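# Move the sponge-filled tote from floor to desk

## Task

Lift the tote holding two yellow sponges off the floor and place it upright on the desk, with both sponges lying fully inside it (neither draped over the rim). The robot must not tip or be left leaning, and the tote must stay in place by itself once the robot lets go; if it only holds because the robot supports it, the job is not done.

## Robot and tools

ROBOT. A Hello Robot Stretch 3 with a single arm. Its base has two drive wheels and can only drive straight or spin in place, never sideways. A lift slides the arm up and down a mast, and the arm telescopes out to the robot's right side. To bring the gripper further forward you must drive the base. The base is 0.33 m long and 0.34 m wide and spins about the point between the wheels, 0.05 m behind its front edge. Retracted with the wrist folded, a spin sweeps a 0.28 m radius; an unfolded, level wrist reaches beyond that.

FRAMES. Base frame: origin on the floor between the drive wheels, x forward, y left, z up. hand_pose is reported in this frame, at the point where closed fingertips meet. The odometry frame is the base frame where the scene began; heading is positive to the left, -3.142 to 3.142.

execute_actions takes "actions", a list run in order (empty list just returns the current state and images). Each action is an object with "robot", "steps" (integer 1 to 450 control steps at 30 per second, default 1) and optionally "until". {"steps": n} alone waits. If any part of the call is invalid or out of range, nothing in it runs.
"robot" can be one command, a list of up to 8 commands run one after another (a {"pause_s": s} entry waits up to 15 s), or {"stop": true}, which brakes everything and clears the queue. A command may hold:
- "base": exactly one of {"translate_m": d} (a relative drive in metres, forward positive, |d| at most 1) or {"rotate_rad": d} (a relative spin in radians, left/counter-clockwise positive, |d| at most 3.2). Both are offsets from where the base is when that command begins.
- "joints": absolute targets by name; unnamed joints keep their current target. lift_m 0 to 1.1 (arm height on mast, m); arm_m 0 to 0.52 (extension, m); wrist_yaw_rad -1.345 to 4.42 (0 along the arm, positive swings toward the front, 3.0 folded over the base); wrist_pitch_rad -1.57 to 0.451 (0 level, negative tips fingertips down); wrist_roll_rad -2.911 to 2.911 (0 fingers side by side); gripper_m -0.089 to 0.179 (larger is wider; actual fingertip gap is about 0.007 m less when nearly shut, 0.025 m less when wide, and zero below 0.007); head_pan_rad -3.953 to 1.73 (0 forward, positive left, -1.57 faces along the arm); head_tilt_rad -1.53 to 0.419 (negative looks down).
- "contact_limits": {"arm_m": e}, effort percent 1 to 100 at which the arm halts; lower is gentler. Lasts until the arm's next command.
Motions in one command start together and keep running across later actions and during thinking. A new command takes over immediately and discards any remaining older queue.
"until" ends an action early. {"robot": {"status": "ended"}} fires once nothing reports moving and no queue runs. You can also compare fields, e.g. {"lift_m": [">", 0.3]} or {"base_status": ["!=", "moving"]}; numbers use =, !=, <, <=, >, >=. {"any": {"status": "ended"}} fires when the first motion or queue finishes.

zoom_image: {"camera": one of head_camera, nav_camera, wrist_camera, "region": [x0, y0, x1, y1]} in pixels from the top-left of that camera's last image, at most 504 by 504, for a closer look. head_camera and nav_camera move with the head joints; wrist_camera rides on the gripper.

finished_scene: {"scene": n}. Irreversible; call it only once everything has come to rest and the tote sits on its own.

RESULTS. Each call returns one image per camera plus state lines. base_status shows progress and goal in brackets; joint_goals and joint_status per joint; status words are moving, done, off_target (stuck short, may still push), contact_stop (arm or lift met resistance and went slack), time_out, stopped, not_commanded, torque_fault (a wrist servo shut off for 10 s and is limp). measured_speeds from encoders; refusals, queue (idle/running/done/dropped/stopped) and queue_left. Lines starting refused: or dropped: explain rejected goals; robot.on_its_own reports goals the robot changed, slack or unpowered joints, motors loaded at rest, and base lean. base_tilt (degrees, forward and right positive) has a fixed bias up to about 4. motor_effort is percent per motor with peak in brackets; noisy and biased. lidar_m gives 12 distances at 0.17 m height, first sector straight ahead then counter-clockwise (4th left, 7th behind, 10th right). wrist_depth_mm and head_depth_mm are 7x7 grids of depths in mm. Gripper reading or done does not confirm a grasp; check images and effort.

SPEED. The base is fast (0.30 m/s, 1.9 rad/s) only when stowed: lift_m under 0.30, arm_m under 0.03, wrist_yaw_rad over 2.54; otherwise 0.10 m/s and 0.63 rad/s.

GRIPPING. Close to a value below the object's width to grasp; release by opening at least 0.02 beyond where the pads first touched. Squeezing too hard triggers a stall guard that weakens grip; send a new value to re-squeeze.

AVOID. Fold or unfold the wrist only with lift_m 0.32 to 0.95, wrist_pitch_rad -0.4 and roll near 0; once folded, lift may go to 0.25. With wrist_yaw_rad under -0.4 keep pitch at -0.5 or lower. Pushing against something rigid with the gripper above about 0.45 m, pushing again after a contact_stop, driving while holding something fixed, or snagging furniture (especially reversing) can tip the robot. If it leans, reverse the last move in small steps, free the gripper, and if needed drop lift_m to about 0.2. Loose objects may get nudged occasionally. Avoid drops, slams, hard hits and prolonged straining of wrist servos. Wait for all motion to end before finishing, since the final brake may leave motions short.

Each tool is called after "Call:" by a JSON object that holds its "api" and its "payload", one argument or row to a line.

## Session

Call:
{"api": "execute_actions", "payload": {
  "actions": []
}}

Scene clock: 0.00 s.
robot.base_odometry: x=+0.000 y=+0.000 heading=+0.000 (m, m, rad; robot's odometry frame)
robot.turned_by_wheels: +0.000 (rad since the last result)
robot.turned_by_imu: +0.000 (rad since the last result)
robot.base_tilt: forward=+0.0 right=-0.9 (deg)
robot.lidar_m: 1.53 1.73 1.34 1.73 1.57 1.58 1.66 2.39 2.41 2.09 1.86 2.19
robot.head_depth_mm: 1886 2352 2386 2383 2398 2421 2118 / 1874 2594 2595 2630 2649 2643 2109 / 1885 2532 2604 2641 2638 2678 2105 / 1894 2315 2350 2357 2359 2333 2107 / 1887 2091 2102 2112 2151 1403 1993 / 1844 1915 1932 1945 1953 1396 1563 / 1749 1772 1773 1783 1783 1399 1099
robot.base_status: not_commanded
robot.joint_positions: lift_m=+0.376 arm_m=-0.002 wrist_yaw_rad=+2.784 wrist_pitch_rad=-0.479 wrist_roll_rad=-0.017 gripper_m=+0.037 head_pan_rad=-0.009 head_tilt_rad=+0.010
robot.joint_goals: lift_m=+0.376 arm_m=-0.002 wrist_yaw_rad=+2.784 wrist_pitch_rad=-0.479 wrist_roll_rad=-0.017 gripper_m=+0.037 head_pan_rad=-0.009 head_tilt_rad=+0.010
robot.joint_status: lift_m=not_commanded arm_m=not_commanded wrist_yaw_rad=not_commanded wrist_pitch_rad=not_commanded wrist_roll_rad=not_commanded gripper_m=not_commanded head_pan_rad=not_commanded head_tilt_rad=not_commanded
robot.measured_speeds: translate_m=+0.000 rotate_rad=+0.000 lift_m=+0.000 arm_m=+0.000 wrist_yaw_rad=+0.000 wrist_pitch_rad=+0.000 wrist_roll_rad=+0.000 head_pan_rad=+0.000 head_tilt_rad=+0.000
robot: refusals=0 queue=idle queue_left=0
robot.motor_effort: left_wheel=+0 right_wheel=+0 lift_m=+36 arm_m=+0 wrist_yaw_rad=-1 wrist_pitch_rad=+4 wrist_roll_rad=+0 gripper_m=+0 head_pan_rad=+0 head_tilt_rad=+1 (%)
robot.hand_pose: x=+0.0546 y=+0.0596 z=+0.3752 quat_wxyz=(+0.287, +0.700, +0.045, +0.652) (m; robot's base frame)
robot.wrist_depth_mm: - - - - - - - / - - - - - - - / - - - - - - - / - 890 865 910 878 884 876 / - 728 724 726 728 725 709 / 597 627 622 609 599 606 603 / 524 - - 532 516 527 526
pictures: head_camera (sideways: a quarter turn clockwise sets it upright), nav_camera (sideways: a quarter turn counterclockwise sets it upright), wrist_camera
Images, in order (width x height): head_camera 896x504, nav_camera 672x504, wrist_camera 644x364.

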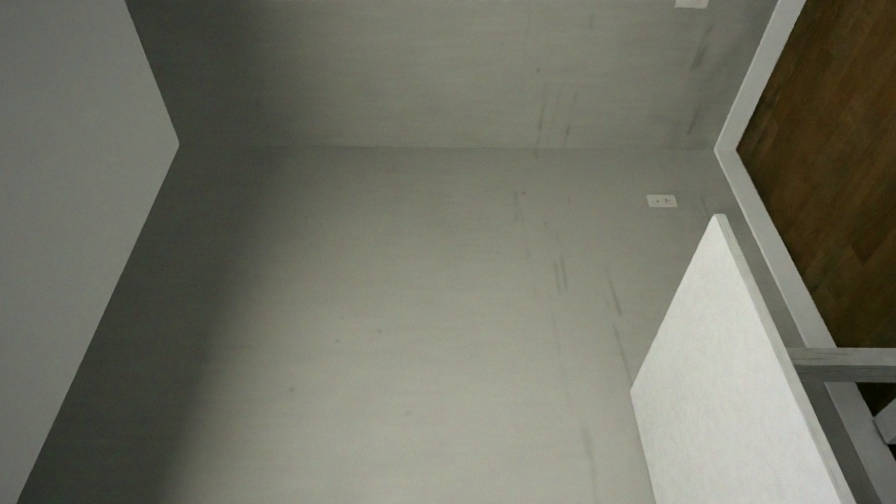

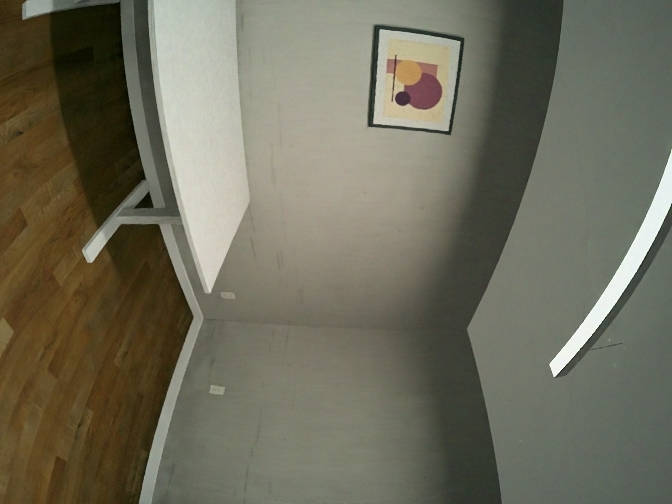

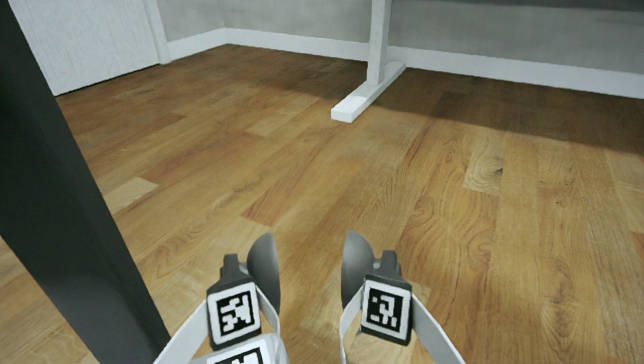

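Call:
{"api": "execute_actions", "payload": {
  "actions": [
    {"robot":{"joints":{"head_pan_rad":0.8,"head_tilt_rad":-0.7}},"steps":100,"until":{"robot":{"status":"ended"}}}
  ]
}}

Call:
{"api": "execute_actions", "payload": {
  "actions": [
    {"robot":{"joints":{"head_pan_rad":-0.8,"head_tilt_rad":-0.7}},"steps":100,"until":{"robot":{"status":"ended"}}}
  ]
}}

Call:
{"api": "execute_actions", "payload": {
  "actions": [
    {"robot":{"joints":{"head_pan_rad":-2.6,"head_tilt_rad":-0.7}},"steps":100,"until":{"robot":{"status":"ended"}}}
  ]
}}

Scene clock: 8.00 s.
robot.base_odometry: x=+0.000 y=+0.000 heading=+0.000 (m, m, rad; robot's odometry frame)
robot.turned_by_wheels: +0.000 (rad since the last result)
robot.turned_by_imu: +0.001 (rad since the last result)
robot.base_tilt: forward=+0.1 right=-1.0 (deg)
robot.lidar_m: 1.53 1.73 1.34 1.73 1.57 1.58 1.66 2.39 2.40 2.09 1.85 2.19
robot.head_depth_mm: 1451 1590 1214 1996 1610 1358 1167 / 1464 1568 1200 2001 1618 1352 1163 / 1466 1584 1200 2003 1613 1345 1162 / 1480 1588 1199 2009 1601 1342 1162 / 1503 1610 1196 1984 1600 1342 1157 / 1505 1619 1247 1860 1601 1346 1154 / 1516 1704 1248 1980 1602 1330 1156
robot.base_status: not_commanded
robot.joint_positions: lift_m=+0.376 arm_m=-0.002 wrist_yaw_rad=+2.784 wrist_pitch_rad=-0.479 wrist_roll_rad=-0.017 gripper_m=+0.037 head_pan_rad=+0.793 head_tilt_rad=-0.691
robot.joint_goals: lift_m=+0.376 arm_m=-0.002 wrist_yaw_rad=+2.784 wrist_pitch_rad=-0.479 wrist_roll_rad=-0.017 gripper_m=+0.037 head_pan_rad=+0.800 head_tilt_rad=-0.700
robot.joint_status: lift_m=not_commanded arm_m=not_commanded wrist_yaw_rad=not_commanded wrist_pitch_rad=not_commanded wrist_roll_rad=not_commanded gripper_m=not_commanded head_pan_rad=done head_tilt_rad=done
robot.measured_speeds: translate_m=+0.000 rotate_rad=+0.000 lift_m=+0.000 arm_m=+0.000 wrist_yaw_rad=+0.000 wrist_pitch_rad=+0.000 wrist_roll_rad=+0.000 head_pan_rad=+0.000 head_tilt_rad=+0.000
robot: refusals=0 queue=done queue_left=0
robot.motor_effort: left_wheel=+0(0) right_wheel=-1(1) lift_m=+37(36) arm_m=+0(0) wrist_yaw_rad=+0(0) wrist_pitch_rad=+4(4) wrist_roll_rad=+0(0) gripper_m=+0(0) head_pan_rad=+3(35) head_tilt_rad=-4(31) (%)
robot.hand_pose: x=+0.0546 y=+0.0596 z=+0.3752 quat_wxyz=(+0.287, +0.700, +0.045, +0.652) (m; robot's base frame)
robot.wrist_depth_mm: - - - - - - - / - - - - - - - / - - - - - - - / - 901 894 865 883 894 893 / - 710 737 756 723 714 728 / 593 639 628 615 613 623 603 / 528 - - 529 513 530 524
pictures: head_camera (sideways: a quarter turn clockwise sets it upright), nav_camera (sideways: a quarter turn counterclockwise sets it upright), wrist_camera
Images, in order (width x height): head_camera 896x504, nav_camera 672x504, wrist_camera 644x364.

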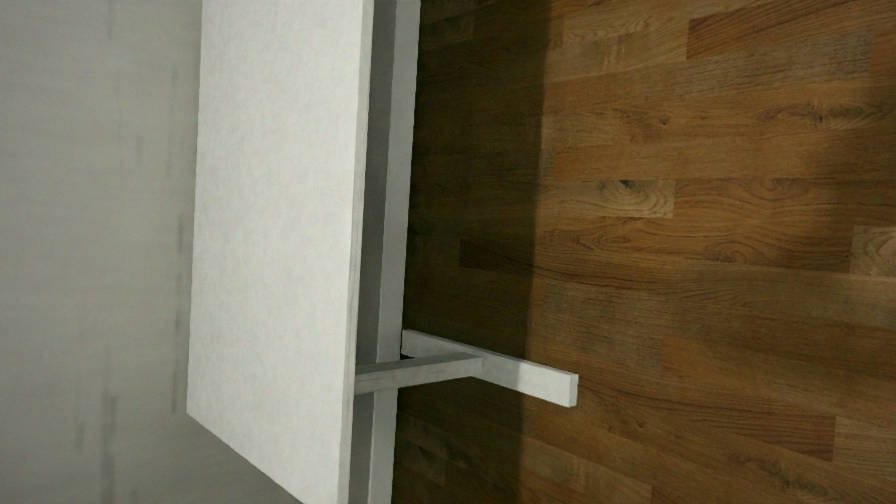

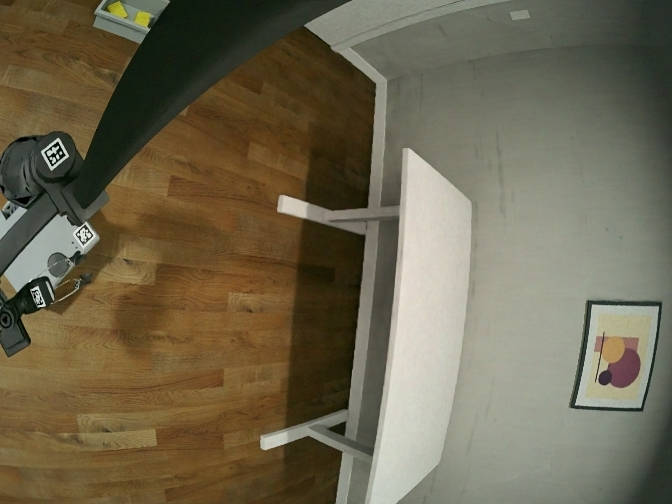

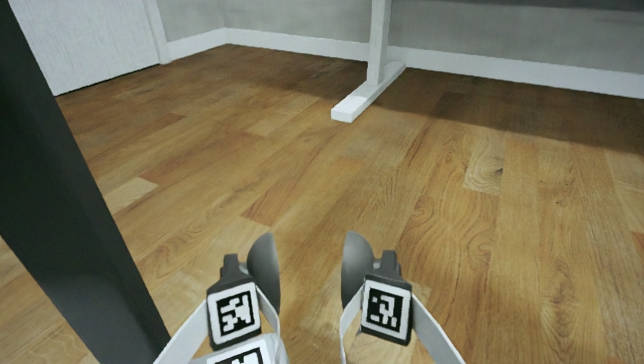

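Scene clock: 9.33 s.
robot.base_odometry: x=+0.000 y=+0.000 heading=+0.000 (m, m, rad; robot's odometry frame)
robot.turned_by_wheels: +0.000 (rad since the last result)
robot.turned_by_imu: +0.000 (rad since the last result)
robot.base_tilt: forward=+0.0 right=-0.9 (deg)
robot.lidar_m: 1.53 1.73 1.34 1.73 1.57 1.58 1.66 2.39 2.41 2.09 1.85 2.19
robot.head_depth_mm: 1797 1942 2240 2008 1613 1364 1165 / 1787 1953 2270 2010 1606 1346 1164 / 1849 2088 2341 1993 1600 1351 1159 / 1882 2141 2418 1988 1592 1342 1160 / 1903 2143 2396 1983 1603 1343 1158 / 1891 2154 2391 1978 1598 1334 1154 / 1927 2191 2443 1978 1585 1337 1157
robot.base_status: not_commanded
robot.joint_positions: lift_m=+0.376 arm_m=-0.002 wrist_yaw_rad=+2.784 wrist_pitch_rad=-0.479 wrist_roll_rad=-0.017 gripper_m=+0.037 head_pan_rad=-0.793 head_tilt_rad=-0.691
robot.joint_goals: lift_m=+0.376 arm_m=-0.002 wrist_yaw_rad=+2.784 wrist_pitch_rad=-0.479 wrist_roll_rad=-0.017 gripper_m=+0.037 head_pan_rad=-0.800 head_tilt_rad=-0.700
robot.joint_status: lift_m=not_commanded arm_m=not_commanded wrist_yaw_rad=not_commanded wrist_pitch_rad=not_commanded wrist_roll_rad=not_commanded gripper_m=not_commanded head_pan_rad=done head_tilt_rad=done
robot.measured_speeds: translate_m=+0.000 rotate_rad=+0.000 lift_m=+0.000 arm_m=+0.000 wrist_yaw_rad=+0.000 wrist_pitch_rad=+0.000 wrist_roll_rad=+0.000 head_pan_rad=+0.000 head_tilt_rad=+0.000
robot: refusals=0 queue=done queue_left=0
robot.motor_effort: left_wheel=+1(1) right_wheel=-1(1) lift_m=+36(36) arm_m=+0(0) wrist_yaw_rad=+0(1) wrist_pitch_rad=+5(4) wrist_roll_rad=+0(0) gripper_m=+0(0) head_pan_rad=-4(35) head_tilt_rad=-4(5) (%)
robot.hand_pose: x=+0.0546 y=+0.0596 z=+0.3752 quat_wxyz=(+0.287, +0.700, +0.045, +0.652) (m; robot's base frame)
robot.wrist_depth_mm: - - - - - - - / - - - - - - - / - - - - - - - / - 897 895 881 848 863 874 / - 731 730 727 716 731 710 / 591 644 637 613 595 599 613 / 542 - - 524 504 532 530
pictures: head_camera (sideways: a quarter turn clockwise sets it upright), nav_camera (sideways: a quarter turn counterclockwise sets it upright), wrist_camera
Images, in order (width x height): head_camera 896x504, nav_camera 672x504, wrist_camera 644x364.

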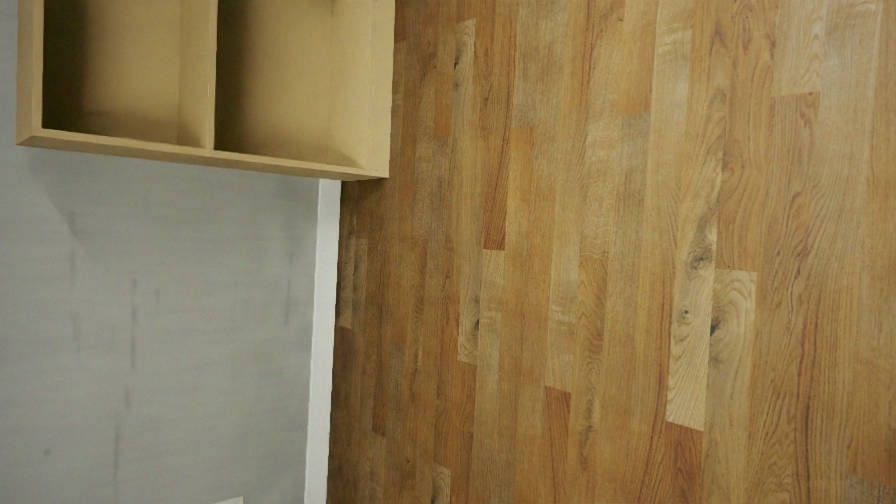

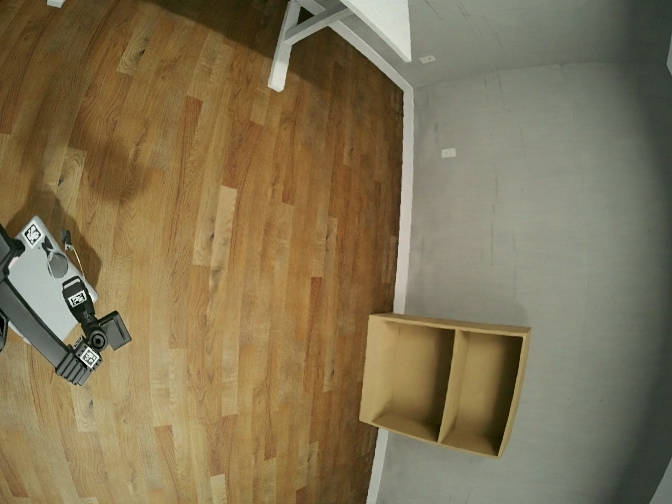

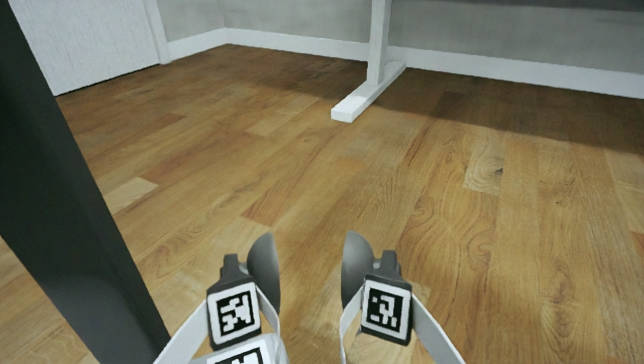

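Scene clock: 10.77 s.
robot.base_odometry: x=+0.000 y=+0.000 heading=+0.000 (m, m, rad; robot's odometry frame)
robot.turned_by_wheels: +0.000 (rad since the last result)
robot.turned_by_imu: +0.000 (rad since the last result)
robot.base_tilt: forward=+0.1 right=-0.9 (deg)
robot.lidar_m: 1.53 1.73 1.34 1.74 1.57 1.58 1.66 2.39 2.41 2.09 1.86 2.19
robot.head_depth_mm: 2802 3089 2647 2009 1614 1356 1164 / 2765 3232 2663 2009 1608 1354 1163 / 2627 2970 2635 1994 1600 1347 1159 / 2211 2364 2577 1990 1621 1344 1161 / 2160 2360 2539 1978 1603 1342 1156 / 2164 2313 2491 1978 1603 1341 1156 / 2114 2295 2496 1993 1589 1337 1159
robot.base_status: not_commanded
robot.joint_positions: lift_m=+0.376 arm_m=-0.002 wrist_yaw_rad=+2.784 wrist_pitch_rad=-0.479 wrist_roll_rad=-0.017 gripper_m=+0.037 head_pan_rad=-2.593 head_tilt_rad=-0.691
robot.joint_goals: lift_m=+0.376 arm_m=-0.002 wrist_yaw_rad=+2.784 wrist_pitch_rad=-0.479 wrist_roll_rad=-0.017 gripper_m=+0.037 head_pan_rad=-2.600 head_tilt_rad=-0.700
robot.joint_status: lift_m=not_commanded arm_m=not_commanded wrist_yaw_rad=not_commanded wrist_pitch_rad=not_commanded wrist_roll_rad=not_commanded gripper_m=not_commanded head_pan_rad=done head_tilt_rad=done
robot.measured_speeds: translate_m=+0.000 rotate_rad=+0.000 lift_m=+0.000 arm_m=+0.000 wrist_yaw_rad=+0.000 wrist_pitch_rad=+0.000 wrist_roll_rad=+0.000 head_pan_rad=+0.000 head_tilt_rad=+0.000
robot: refusals=0 queue=done queue_left=0
robot.motor_effort: left_wheel=+0(0) right_wheel=+0(0) lift_m=+36(36) arm_m=+0(0) wrist_yaw_rad=+0(0) wrist_pitch_rad=+5(5) wrist_roll_rad=+0(0) gripper_m=+0(1) head_pan_rad=-3(36) head_tilt_rad=-4(4) (%)
robot.hand_pose: x=+0.0546 y=+0.0596 z=+0.3752 quat_wxyz=(+0.287, +0.700, +0.045, +0.652) (m; robot's base frame)
robot.wrist_depth_mm: - - - - - - - / - - - - - - - / - - - - - - - / - 889 891 891 894 905 878 / - 730 733 716 719 707 716 / 589 624 633 629 612 619 615 / 541 - - 536 512 530 526
pictures: head_camera (sideways: a quarter turn clockwise sets it upright), nav_camera (sideways: a quarter turn counterclockwise sets it upright), wrist_camera
Images, in order (width x height): head_camera 896x504, nav_camera 672x504, wrist_camera 644x364.

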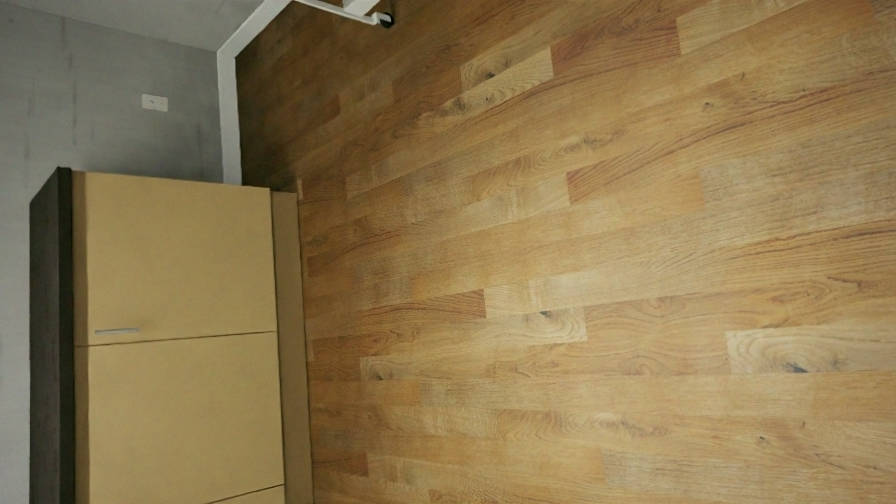

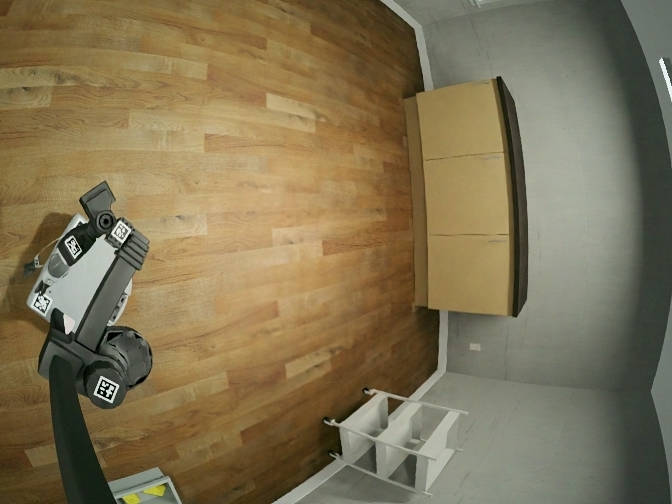

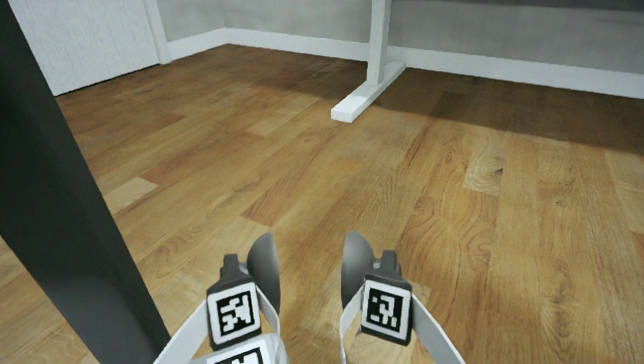

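Call:
{"api": "execute_actions", "payload": {
  "actions": [
    {"robot":{"joints":{"head_pan_rad":-3.9,"head_tilt_rad":-0.9}},"steps":100,"until":{"robot":{"status":"ended"}}}
  ]
}}

Scene clock: 16.33 s.
robot.base_odometry: x=+0.000 y=+0.000 heading=+0.000 (m, m, rad; robot's odometry frame)
robot.turned_by_wheels: +0.000 (rad since the last result)
robot.turned_by_imu: +0.001 (rad since the last result)
robot.base_tilt: forward=+0.0 right=-0.8 (deg)
robot.lidar_m: 1.53 1.74 1.34 1.73 1.57 1.58 1.66 2.39 2.41 2.09 1.85 2.19
robot.head_depth_mm: - - - - 1402 1256 1111 / 1374 - - - - 1235 1112 / 1411 1654 1907 1599 - - 1107 / 1423 1677 1893 1573 1407 1297 - / 1443 1700 1906 1631 1409 1299 - / 1459 1728 1928 1640 1414 1264 1135 / 1484 1753 1935 1629 1408 1239 1098
robot.base_status: not_commanded
robot.joint_positions: lift_m=+0.376 arm_m=-0.002 wrist_yaw_rad=+2.784 wrist_pitch_rad=-0.479 wrist_roll_rad=-0.017 gripper_m=+0.037 head_pan_rad=-3.893 head_tilt_rad=-0.888
robot.joint_goals: lift_m=+0.376 arm_m=-0.002 wrist_yaw_rad=+2.784 wrist_pitch_rad=-0.479 wrist_roll_rad=-0.017 gripper_m=+0.037 head_pan_rad=-3.900 head_tilt_rad=-0.900
robot.joint_status: lift_m=not_commanded arm_m=not_commanded wrist_yaw_rad=not_commanded wrist_pitch_rad=not_commanded wrist_roll_rad=not_commanded gripper_m=not_commanded head_pan_rad=done head_tilt_rad=done
robot.measured_speeds: translate_m=+0.000 rotate_rad=+0.000 lift_m=+0.000 arm_m=+0.000 wrist_yaw_rad=+0.000 wrist_pitch_rad=+0.000 wrist_roll_rad=+0.000 head_pan_rad=+0.000 head_tilt_rad=+0.000
robot: refusals=0 queue=done queue_left=0
robot.motor_effort: left_wheel=+0(1) right_wheel=-1(1) lift_m=+37(36) arm_m=-1(1) wrist_yaw_rad=+0(0) wrist_pitch_rad=+5(4) wrist_roll_rad=+0(0) gripper_m=-1(0) head_pan_rad=-3(35) head_tilt_rad=-4(19) (%)
robot.hand_pose: x=+0.0546 y=+0.0596 z=+0.3752 quat_wxyz=(+0.287, +0.700, +0.045, +0.652) (m; robot's base frame)
robot.wrist_depth_mm: - - - - - - - / - - - - - - - / - - - - - - - / - 891 910 880 893 886 878 / - 727 729 728 724 714 722 / 598 621 631 625 616 598 614 / 547 - - 527 502 526 527
pictures: head_camera (sideways: a quarter turn clockwise sets it upright), nav_camera (sideways: a quarter turn counterclockwise sets it upright), wrist_camera
Images, in order (width x height): head_camera 896x504, nav_camera 672x504, wrist_camera 644x364.

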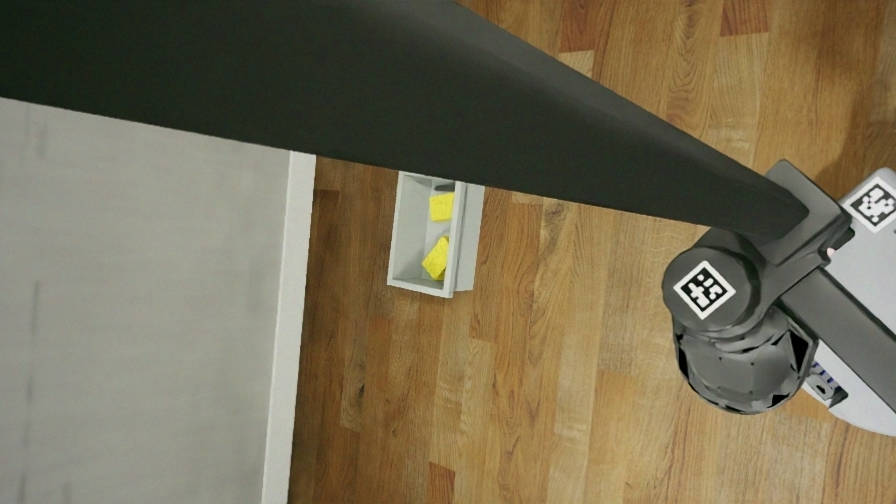

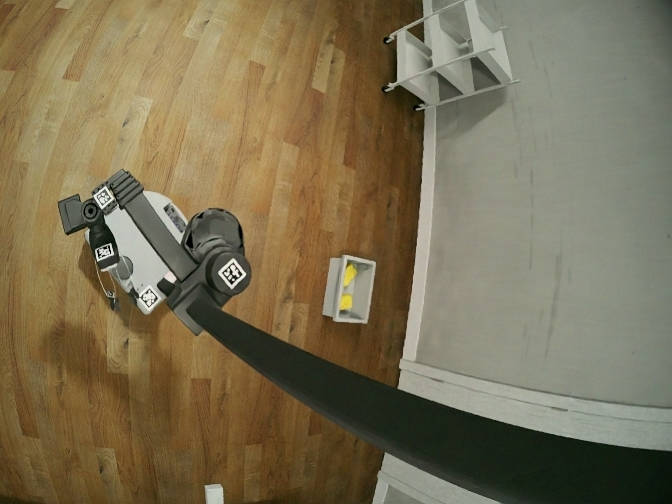

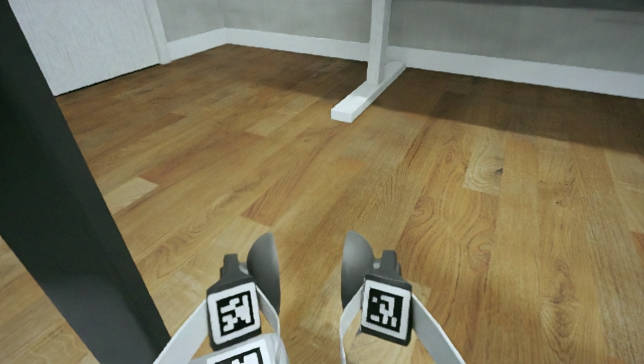

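Call:
{"api": "zoom_image", "payload": {
  "camera": "head_camera",
  "region": [340,140,540,320]
}}

Call:
{"api": "execute_actions", "payload": {
  "actions": [
    {"robot":{"base":{"rotate_rad":-2.33},"joints":{"head_pan_rad":-1.57,"head_tilt_rad":-0.9,"lift_m":0.5}},"steps":300,"until":{"robot":{"status":"ended"}}}
  ]
}}

Region (340, 140, 540, 320) of head_camera's 896x504 image, scaled by 2.520, with more detail than that image has; it fills the top 454 rows of this view, and the rest is white.

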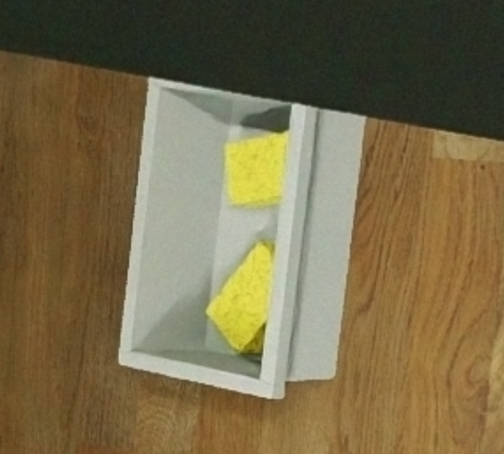

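Scene clock: 32.00 s.
robot.base_odometry: x=+0.000 y=+0.000 heading=-2.330 (m, m, rad; robot's odometry frame)
robot.turned_by_wheels: -2.330 (rad since the last result)
robot.turned_by_imu: -2.315 (rad since the last result)
robot.base_tilt: forward=+0.0 right=-1.0 (deg)
robot.lidar_m: 2.39 2.58 2.10 1.85 2.27 1.53 1.34 1.85 1.59 1.57 1.66 1.75
robot.head_depth_mm: 1387 1598 1864 1654 1421 1250 1116 / 1401 1628 1884 1640 1424 1257 1114 / 1410 1656 1888 1615 1410 1266 - / 1420 1682 1904 1575 1405 1276 - / 1444 1687 1901 1629 1416 1238 1102 / 1451 1707 1904 1626 1407 1233 1107 / 1469 1724 1930 1630 1407 1228 1099
robot.base_status: done (rotate_rad -2.3299 of -2.3300)
robot.joint_positions: lift_m=+0.499 arm_m=-0.002 wrist_yaw_rad=+2.784 wrist_pitch_rad=-0.479 wrist_roll_rad=-0.017 gripper_m=+0.037 head_pan_rad=-1.577 head_tilt_rad=-0.889
robot.joint_goals: lift_m=+0.500 arm_m=-0.002 wrist_yaw_rad=+2.784 wrist_pitch_rad=-0.479 wrist_roll_rad=-0.017 gripper_m=+0.037 head_pan_rad=-1.570 head_tilt_rad=-0.900
robot.joint_status: lift_m=done arm_m=not_commanded wrist_yaw_rad=not_commanded wrist_pitch_rad=not_commanded wrist_roll_rad=not_commanded gripper_m=not_commanded head_pan_rad=done head_tilt_rad=done
robot.measured_speeds: translate_m=+0.000 rotate_rad=+0.000 lift_m=+0.000 arm_m=+0.000 wrist_yaw_rad=+0.000 wrist_pitch_rad=+0.000 wrist_roll_rad=+0.000 head_pan_rad=+0.000 head_tilt_rad=+0.000
robot: refusals=0 queue=done queue_left=0
robot.motor_effort: left_wheel=+1(4) right_wheel=-3(5) lift_m=+57(59) arm_m=+0(1) wrist_yaw_rad=+0(1) wrist_pitch_rad=+4(4) wrist_roll_rad=+0(0) gripper_m=+0(0) head_pan_rad=+2(34) head_tilt_rad=-5(5) (%)
robot.hand_pose: x=+0.0546 y=+0.0596 z=+0.4986 quat_wxyz=(+0.287, +0.700, +0.045, +0.652) (m; robot's base frame)
robot.wrist_depth_mm: - - - - - - - / - - - - - - - / - - - - - - - / - - - - - - - / - 939 926 909 918 926 911 / 740 781 762 770 771 770 760 / 680 - 638 661 649 666 660
pictures: head_camera (sideways: a quarter turn clockwise sets it upright), nav_camera (sideways: a quarter turn counterclockwise sets it upright), wrist_camera
Images, in order (width x height): head_camera 896x504, nav_camera 672x504, wrist_camera 644x364.

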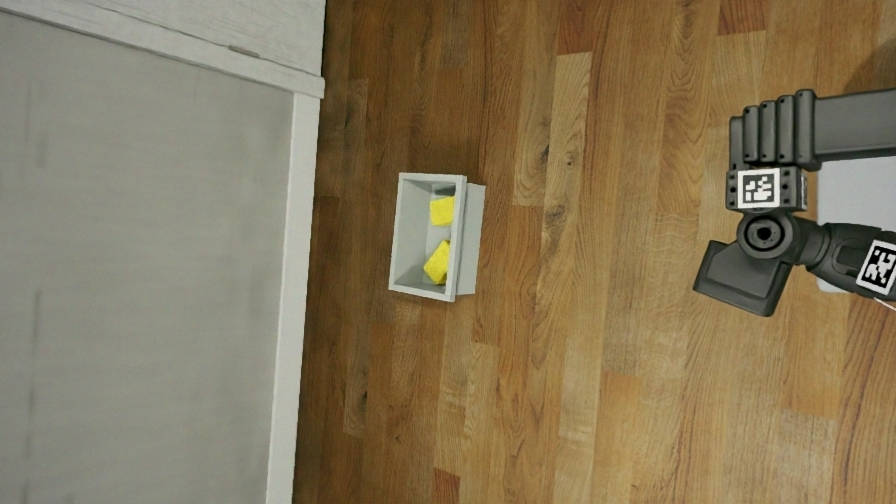

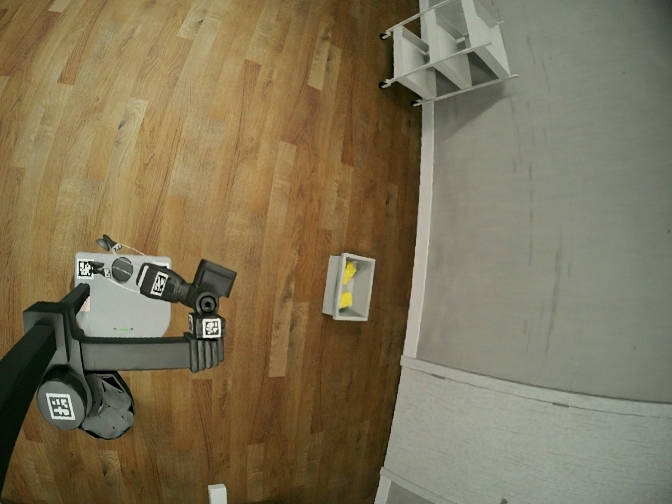

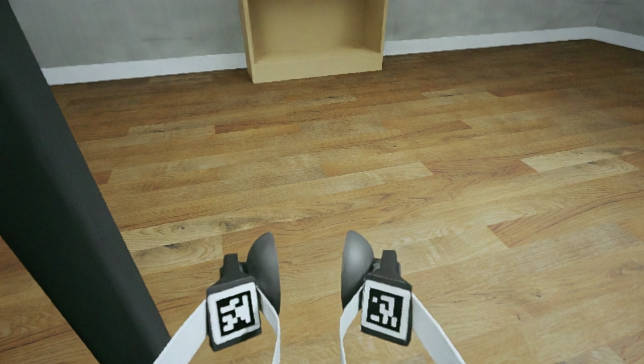

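Call:
{"api": "execute_actions", "payload": {
  "actions": [
    {"robot":[{"base":{"rotate_rad":-1.57},"joints":{"wrist_yaw_rad":0,"wrist_pitch_rad":-0.4,"wrist_roll_rad":0}},{"base":{"translate_m":0.36},"joints":{"wrist_pitch_rad":-1.57,"gripper_m":0.12}},{"base":{"rotate_rad":1.57},"joints":{"wrist_roll_rad":1.57,"head_tilt_rad":-1.15}}],"steps":450,"until":{"robot":{"status":"ended"}}}
  ]
}}

Scene clock: 62.03 s.
robot.base_odometry: x=-0.261 y=+0.248 heading=-2.330 (m, m, rad; robot's odometry frame)
robot.turned_by_wheels: +0.000 (rad since the last result)
robot.turned_by_imu: +0.005 (rad since the last result)
robot.base_tilt: forward=+0.1 right=-1.0 (deg)
robot.lidar_m: 2.35 2.53 2.40 2.21 1.77 1.79 1.32 1.57 1.23 1.22 1.29 1.41
robot.head_depth_mm: 1212 1465 1552 1403 1290 1194 - / 1221 1517 1553 1406 1304 1200 - / 1239 1543 1542 1374 1336 - - / 1251 1558 1544 1384 1314 - 1067 / 1267 1572 1537 1379 1278 1181 1105 / 1282 1585 1537 1390 1281 1187 1099 / 1294 1616 1526 1398 1278 1182 1099
robot.base_status: done (rotate_rad +1.5699 of +1.5700)
robot.joint_positions: lift_m=+0.499 arm_m=-0.002 wrist_yaw_rad=+0.001 wrist_pitch_rad=-1.558 wrist_roll_rad=+1.567 gripper_m=+0.120 head_pan_rad=-1.577 head_tilt_rad=-1.136
robot.joint_goals: lift_m=+0.500 arm_m=-0.002 wrist_yaw_rad=+0.000 wrist_pitch_rad=-1.570 wrist_roll_rad=+1.570 gripper_m=+0.120 head_pan_rad=-1.570 head_tilt_rad=-1.150
robot.joint_status: lift_m=done arm_m=not_commanded wrist_yaw_rad=done wrist_pitch_rad=done wrist_roll_rad=done gripper_m=done head_pan_rad=done head_tilt_rad=done
robot.measured_speeds: translate_m=+0.000 rotate_rad=+0.000 lift_m=+0.000 arm_m=+0.000 wrist_yaw_rad=+0.000 wrist_pitch_rad=+0.000 wrist_roll_rad=+0.000 head_pan_rad=+0.000 head_tilt_rad=+0.000
robot: refusals=0 queue=done queue_left=0
robot.motor_effort: left_wheel=-1(5) right_wheel=+2(6) lift_m=+57(57) arm_m=-1(1) wrist_yaw_rad=-1(2) wrist_pitch_rad=-1(6) wrist_roll_rad=+1(1) gripper_m=+0(88) head_pan_rad=+2(2) head_tilt_rad=-5(22) (%)
robot.hand_pose: x=-0.0216 y=-0.1219 z=+0.3815 quat_wxyz=(+0.002, +0.001, -0.711, -0.703) (m; robot's base frame)
robot.wrist_depth_mm: 506 510 514 - - - 521 / 517 515 517 - - - 542 / 521 531 543 - - - 542 / 535 543 534 - - - 569 / 534 554 550 - - - 573 / 558 565 568 568 576 584 588 / 572 579 586 578 584 585 595
pictures: head_camera (sideways: a quarter turn clockwise sets it upright), nav_camera (sideways: a quarter turn counterclockwise sets it upright), wrist_camera
Images, in order (width x height): head_camera 896x504, nav_camera 672x504, wrist_camera 644x364.

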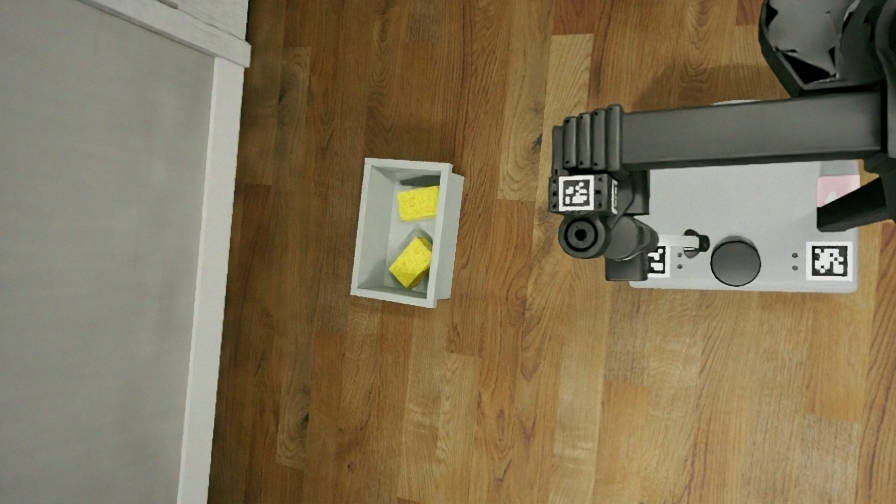

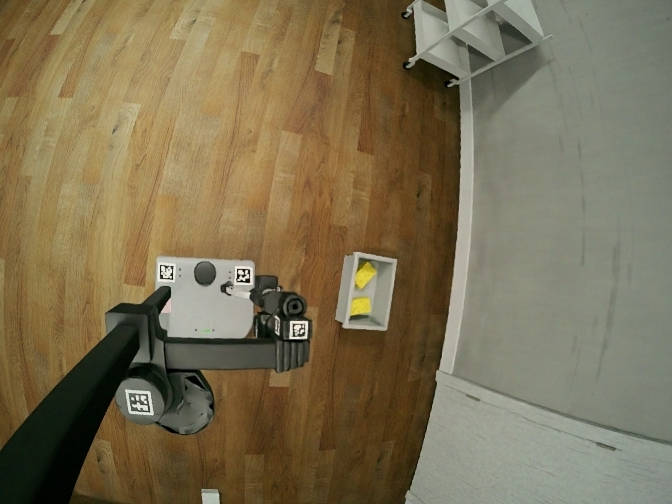

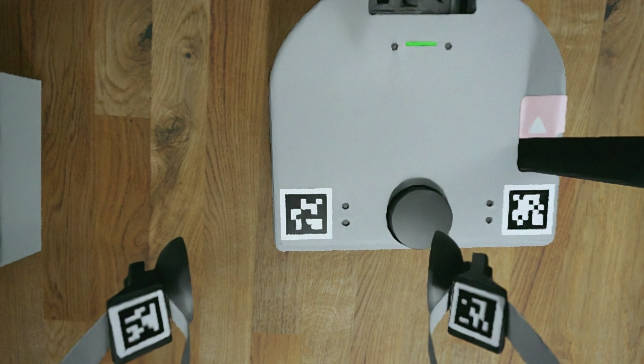

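Call:
{"api": "execute_actions", "payload": {
  "actions": [
    {"robot":[{"joints":{"arm_m":0.45}},{"joints":{"lift_m":0.36}}],"steps":450,"until":{"robot":{"status":"ended"}}}
  ]
}}

Scene clock: 74.33 s.
robot.base_odometry: x=-0.261 y=+0.248 heading=-2.330 (m, m, rad; robot's odometry frame)
robot.turned_by_wheels: +0.000 (rad since the last result)
robot.turned_by_imu: +0.002 (rad since the last result)
robot.base_tilt: forward=+0.1 right=-0.9 (deg)
robot.lidar_m: 2.35 2.53 2.40 2.21 1.77 1.80 1.31 1.57 1.24 1.22 1.30 1.41
robot.head_depth_mm: 1215 1455 1554 1404 1297 1198 - / 1219 1508 1547 1411 1292 1206 - / 1235 1542 1545 1382 1296 - - / 1251 1559 1565 1388 1297 - - / 1265 1582 1545 1384 1282 1188 1102 / 1288 1587 1535 1391 1278 1184 1101 / 1294 1605 1529 1400 1277 1185 1097
robot.base_status: done (rotate_rad +1.5699 of +1.5700)
robot.joint_positions: lift_m=+0.361 arm_m=+0.450 wrist_yaw_rad=+0.000 wrist_pitch_rad=-1.558 wrist_roll_rad=+1.568 gripper_m=+0.120 head_pan_rad=-1.577 head_tilt_rad=-1.136
robot.joint_goals: lift_m=+0.360 arm_m=+0.450 wrist_yaw_rad=+0.000 wrist_pitch_rad=-1.570 wrist_roll_rad=+1.570 gripper_m=+0.120 head_pan_rad=-1.570 head_tilt_rad=-1.150
robot.joint_status: lift_m=done arm_m=done wrist_yaw_rad=done wrist_pitch_rad=done wrist_roll_rad=done gripper_m=done head_pan_rad=done head_tilt_rad=done
robot.measured_speeds: translate_m=+0.000 rotate_rad=+0.000 lift_m=+0.000 arm_m=+0.000 wrist_yaw_rad=+0.000 wrist_pitch_rad=+0.000 wrist_roll_rad=+0.000 head_pan_rad=+0.000 head_tilt_rad=+0.000
robot: refusals=0 queue=done queue_left=0
robot.motor_effort: left_wheel=-1(1) right_wheel=+1(1) lift_m=+13(56) arm_m=+4(3) wrist_yaw_rad=+0(1) wrist_pitch_rad=-1(1) wrist_roll_rad=+1(1) gripper_m=+1(0) head_pan_rad=+3(2) head_tilt_rad=-6(6) (%)
robot.hand_pose: x=-0.0215 y=-0.5735 z=+0.2429 quat_wxyz=(+0.001, +0.001, -0.711, -0.703) (m; robot's base frame)
robot.wrist_depth_mm: 375 279 313 269 385 385 388 / 383 305 379 379 388 389 400 / 389 312 392 389 392 406 401 / 396 322 399 404 409 415 411 / 402 331 361 405 418 416 421 / 412 317 364 413 420 428 433 / 427 428 308 438 435 439 436
pictures: head_camera (sideways: a quarter turn clockwise sets it upright), nav_camera (sideways: a quarter turn counterclockwise sets it upright), wrist_camera
Images, in order (width x height): head_camera 896x504, nav_camera 672x504, wrist_camera 644x364.

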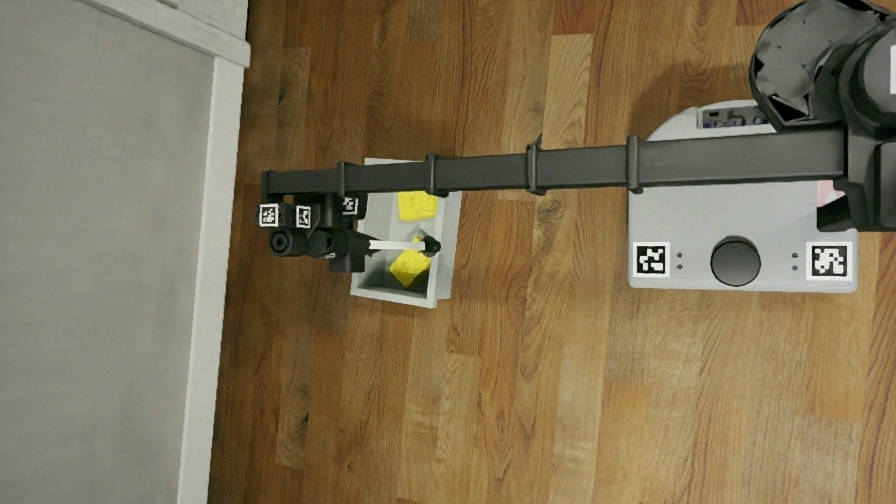

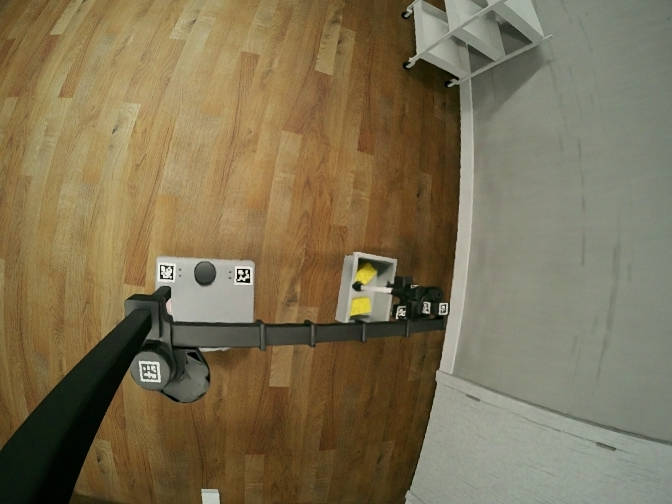

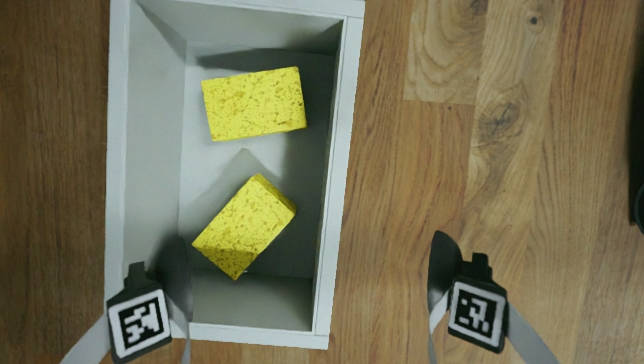

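Call:
{"api": "execute_actions", "payload": {
  "actions": [
    {"robot":[{"base":{"translate_m":-0.025},"joints":{"arm_m":0.42,"lift_m":0.29,"gripper_m":0.09}}],"steps":450,"until":{"robot":{"status":"ended"}}}
  ]
}}

Scene clock: 88.53 s.
robot.base_odometry: x=-0.244 y=+0.266 heading=-2.330 (m, m, rad; robot's odometry frame)
robot.turned_by_wheels: +0.000 (rad since the last result)
robot.turned_by_imu: +0.001 (rad since the last result)
robot.base_tilt: forward=+0.0 right=-0.9 (deg)
robot.lidar_m: 2.37 2.56 2.41 2.21 1.75 1.77 1.29 1.56 1.23 1.21 1.30 1.43
robot.head_depth_mm: 1209 1459 1551 1410 1292 1197 1101 / 1223 1510 1551 1408 1286 1209 - / 1241 1534 1564 1389 1285 - - / 1251 1560 1565 1366 1294 - - / 1260 1566 1538 1381 1283 1185 1106 / 1281 1579 1540 1394 1280 1187 1107 / 1294 1608 1536 1402 1281 1185 1100
robot.base_status: done (translate_m -0.0250 of -0.0250)
robot.joint_positions: lift_m=+0.291 arm_m=+0.420 wrist_yaw_rad=+0.000 wrist_pitch_rad=-1.558 wrist_roll_rad=+1.568 gripper_m=+0.090 head_pan_rad=-1.577 head_tilt_rad=-1.136
robot.joint_goals: lift_m=+0.290 arm_m=+0.420 wrist_yaw_rad=+0.000 wrist_pitch_rad=-1.570 wrist_roll_rad=+1.570 gripper_m=+0.090 head_pan_rad=-1.570 head_tilt_rad=-1.150
robot.joint_status: lift_m=done arm_m=done wrist_yaw_rad=done wrist_pitch_rad=done wrist_roll_rad=done gripper_m=done head_pan_rad=done head_tilt_rad=done
robot.measured_speeds: translate_m=+0.000 rotate_rad=+0.000 lift_m=+0.000 arm_m=+0.000 wrist_yaw_rad=+0.000 wrist_pitch_rad=+0.000 wrist_roll_rad=+0.000 head_pan_rad=+0.000 head_tilt_rad=+0.000
robot: refusals=0 queue=done queue_left=0
robot.motor_effort: left_wheel=-1(3) right_wheel=+1(4) lift_m=+14(14) arm_m=-4(6) wrist_yaw_rad=+0(0) wrist_pitch_rad=-1(1) wrist_roll_rad=+1(1) gripper_m=+0(87) head_pan_rad=+2(3) head_tilt_rad=-6(6) (%)
robot.hand_pose: x=-0.0215 y=-0.5441 z=+0.1729 quat_wxyz=(+0.001, +0.001, -0.711, -0.703) (m; robot's base frame)
robot.wrist_depth_mm: 216 244 221 232 315 316 326 / 230 308 316 316 321 325 328 / 234 278 277 328 328 333 334 / 239 325 327 333 337 339 343 / 243 329 313 344 343 346 348 / 249 319 342 349 347 355 358 / 255 303 319 358 355 364 358
pictures: head_camera (sideways: a quarter turn clockwise sets it upright), nav_camera (sideways: a quarter turn counterclockwise sets it upright), wrist_camera
Images, in order (width x height): head_camera 896x504, nav_camera 672x504, wrist_camera 644x364.

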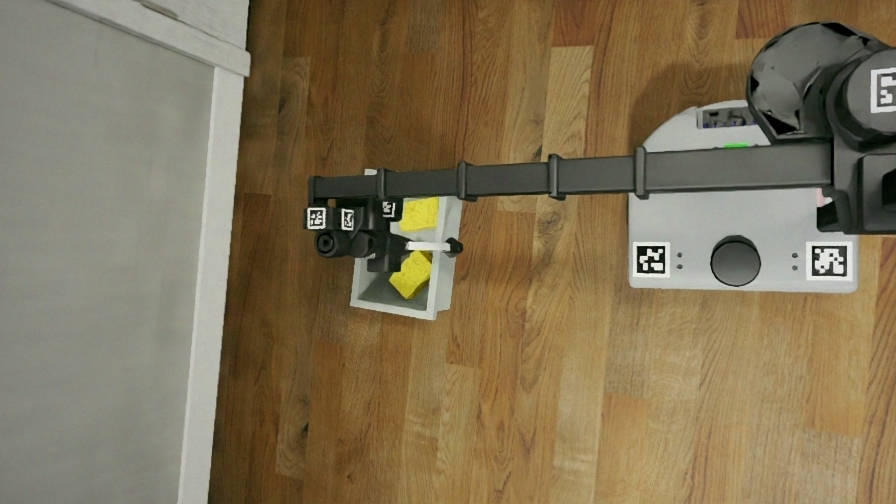

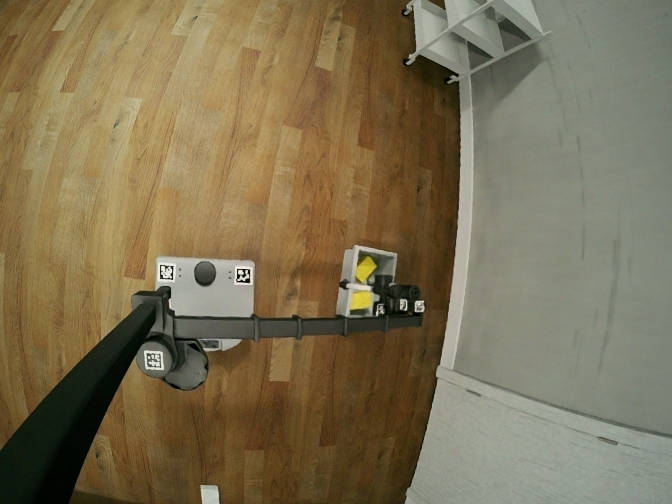

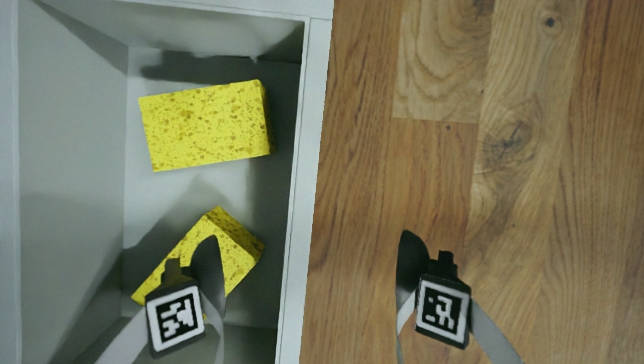

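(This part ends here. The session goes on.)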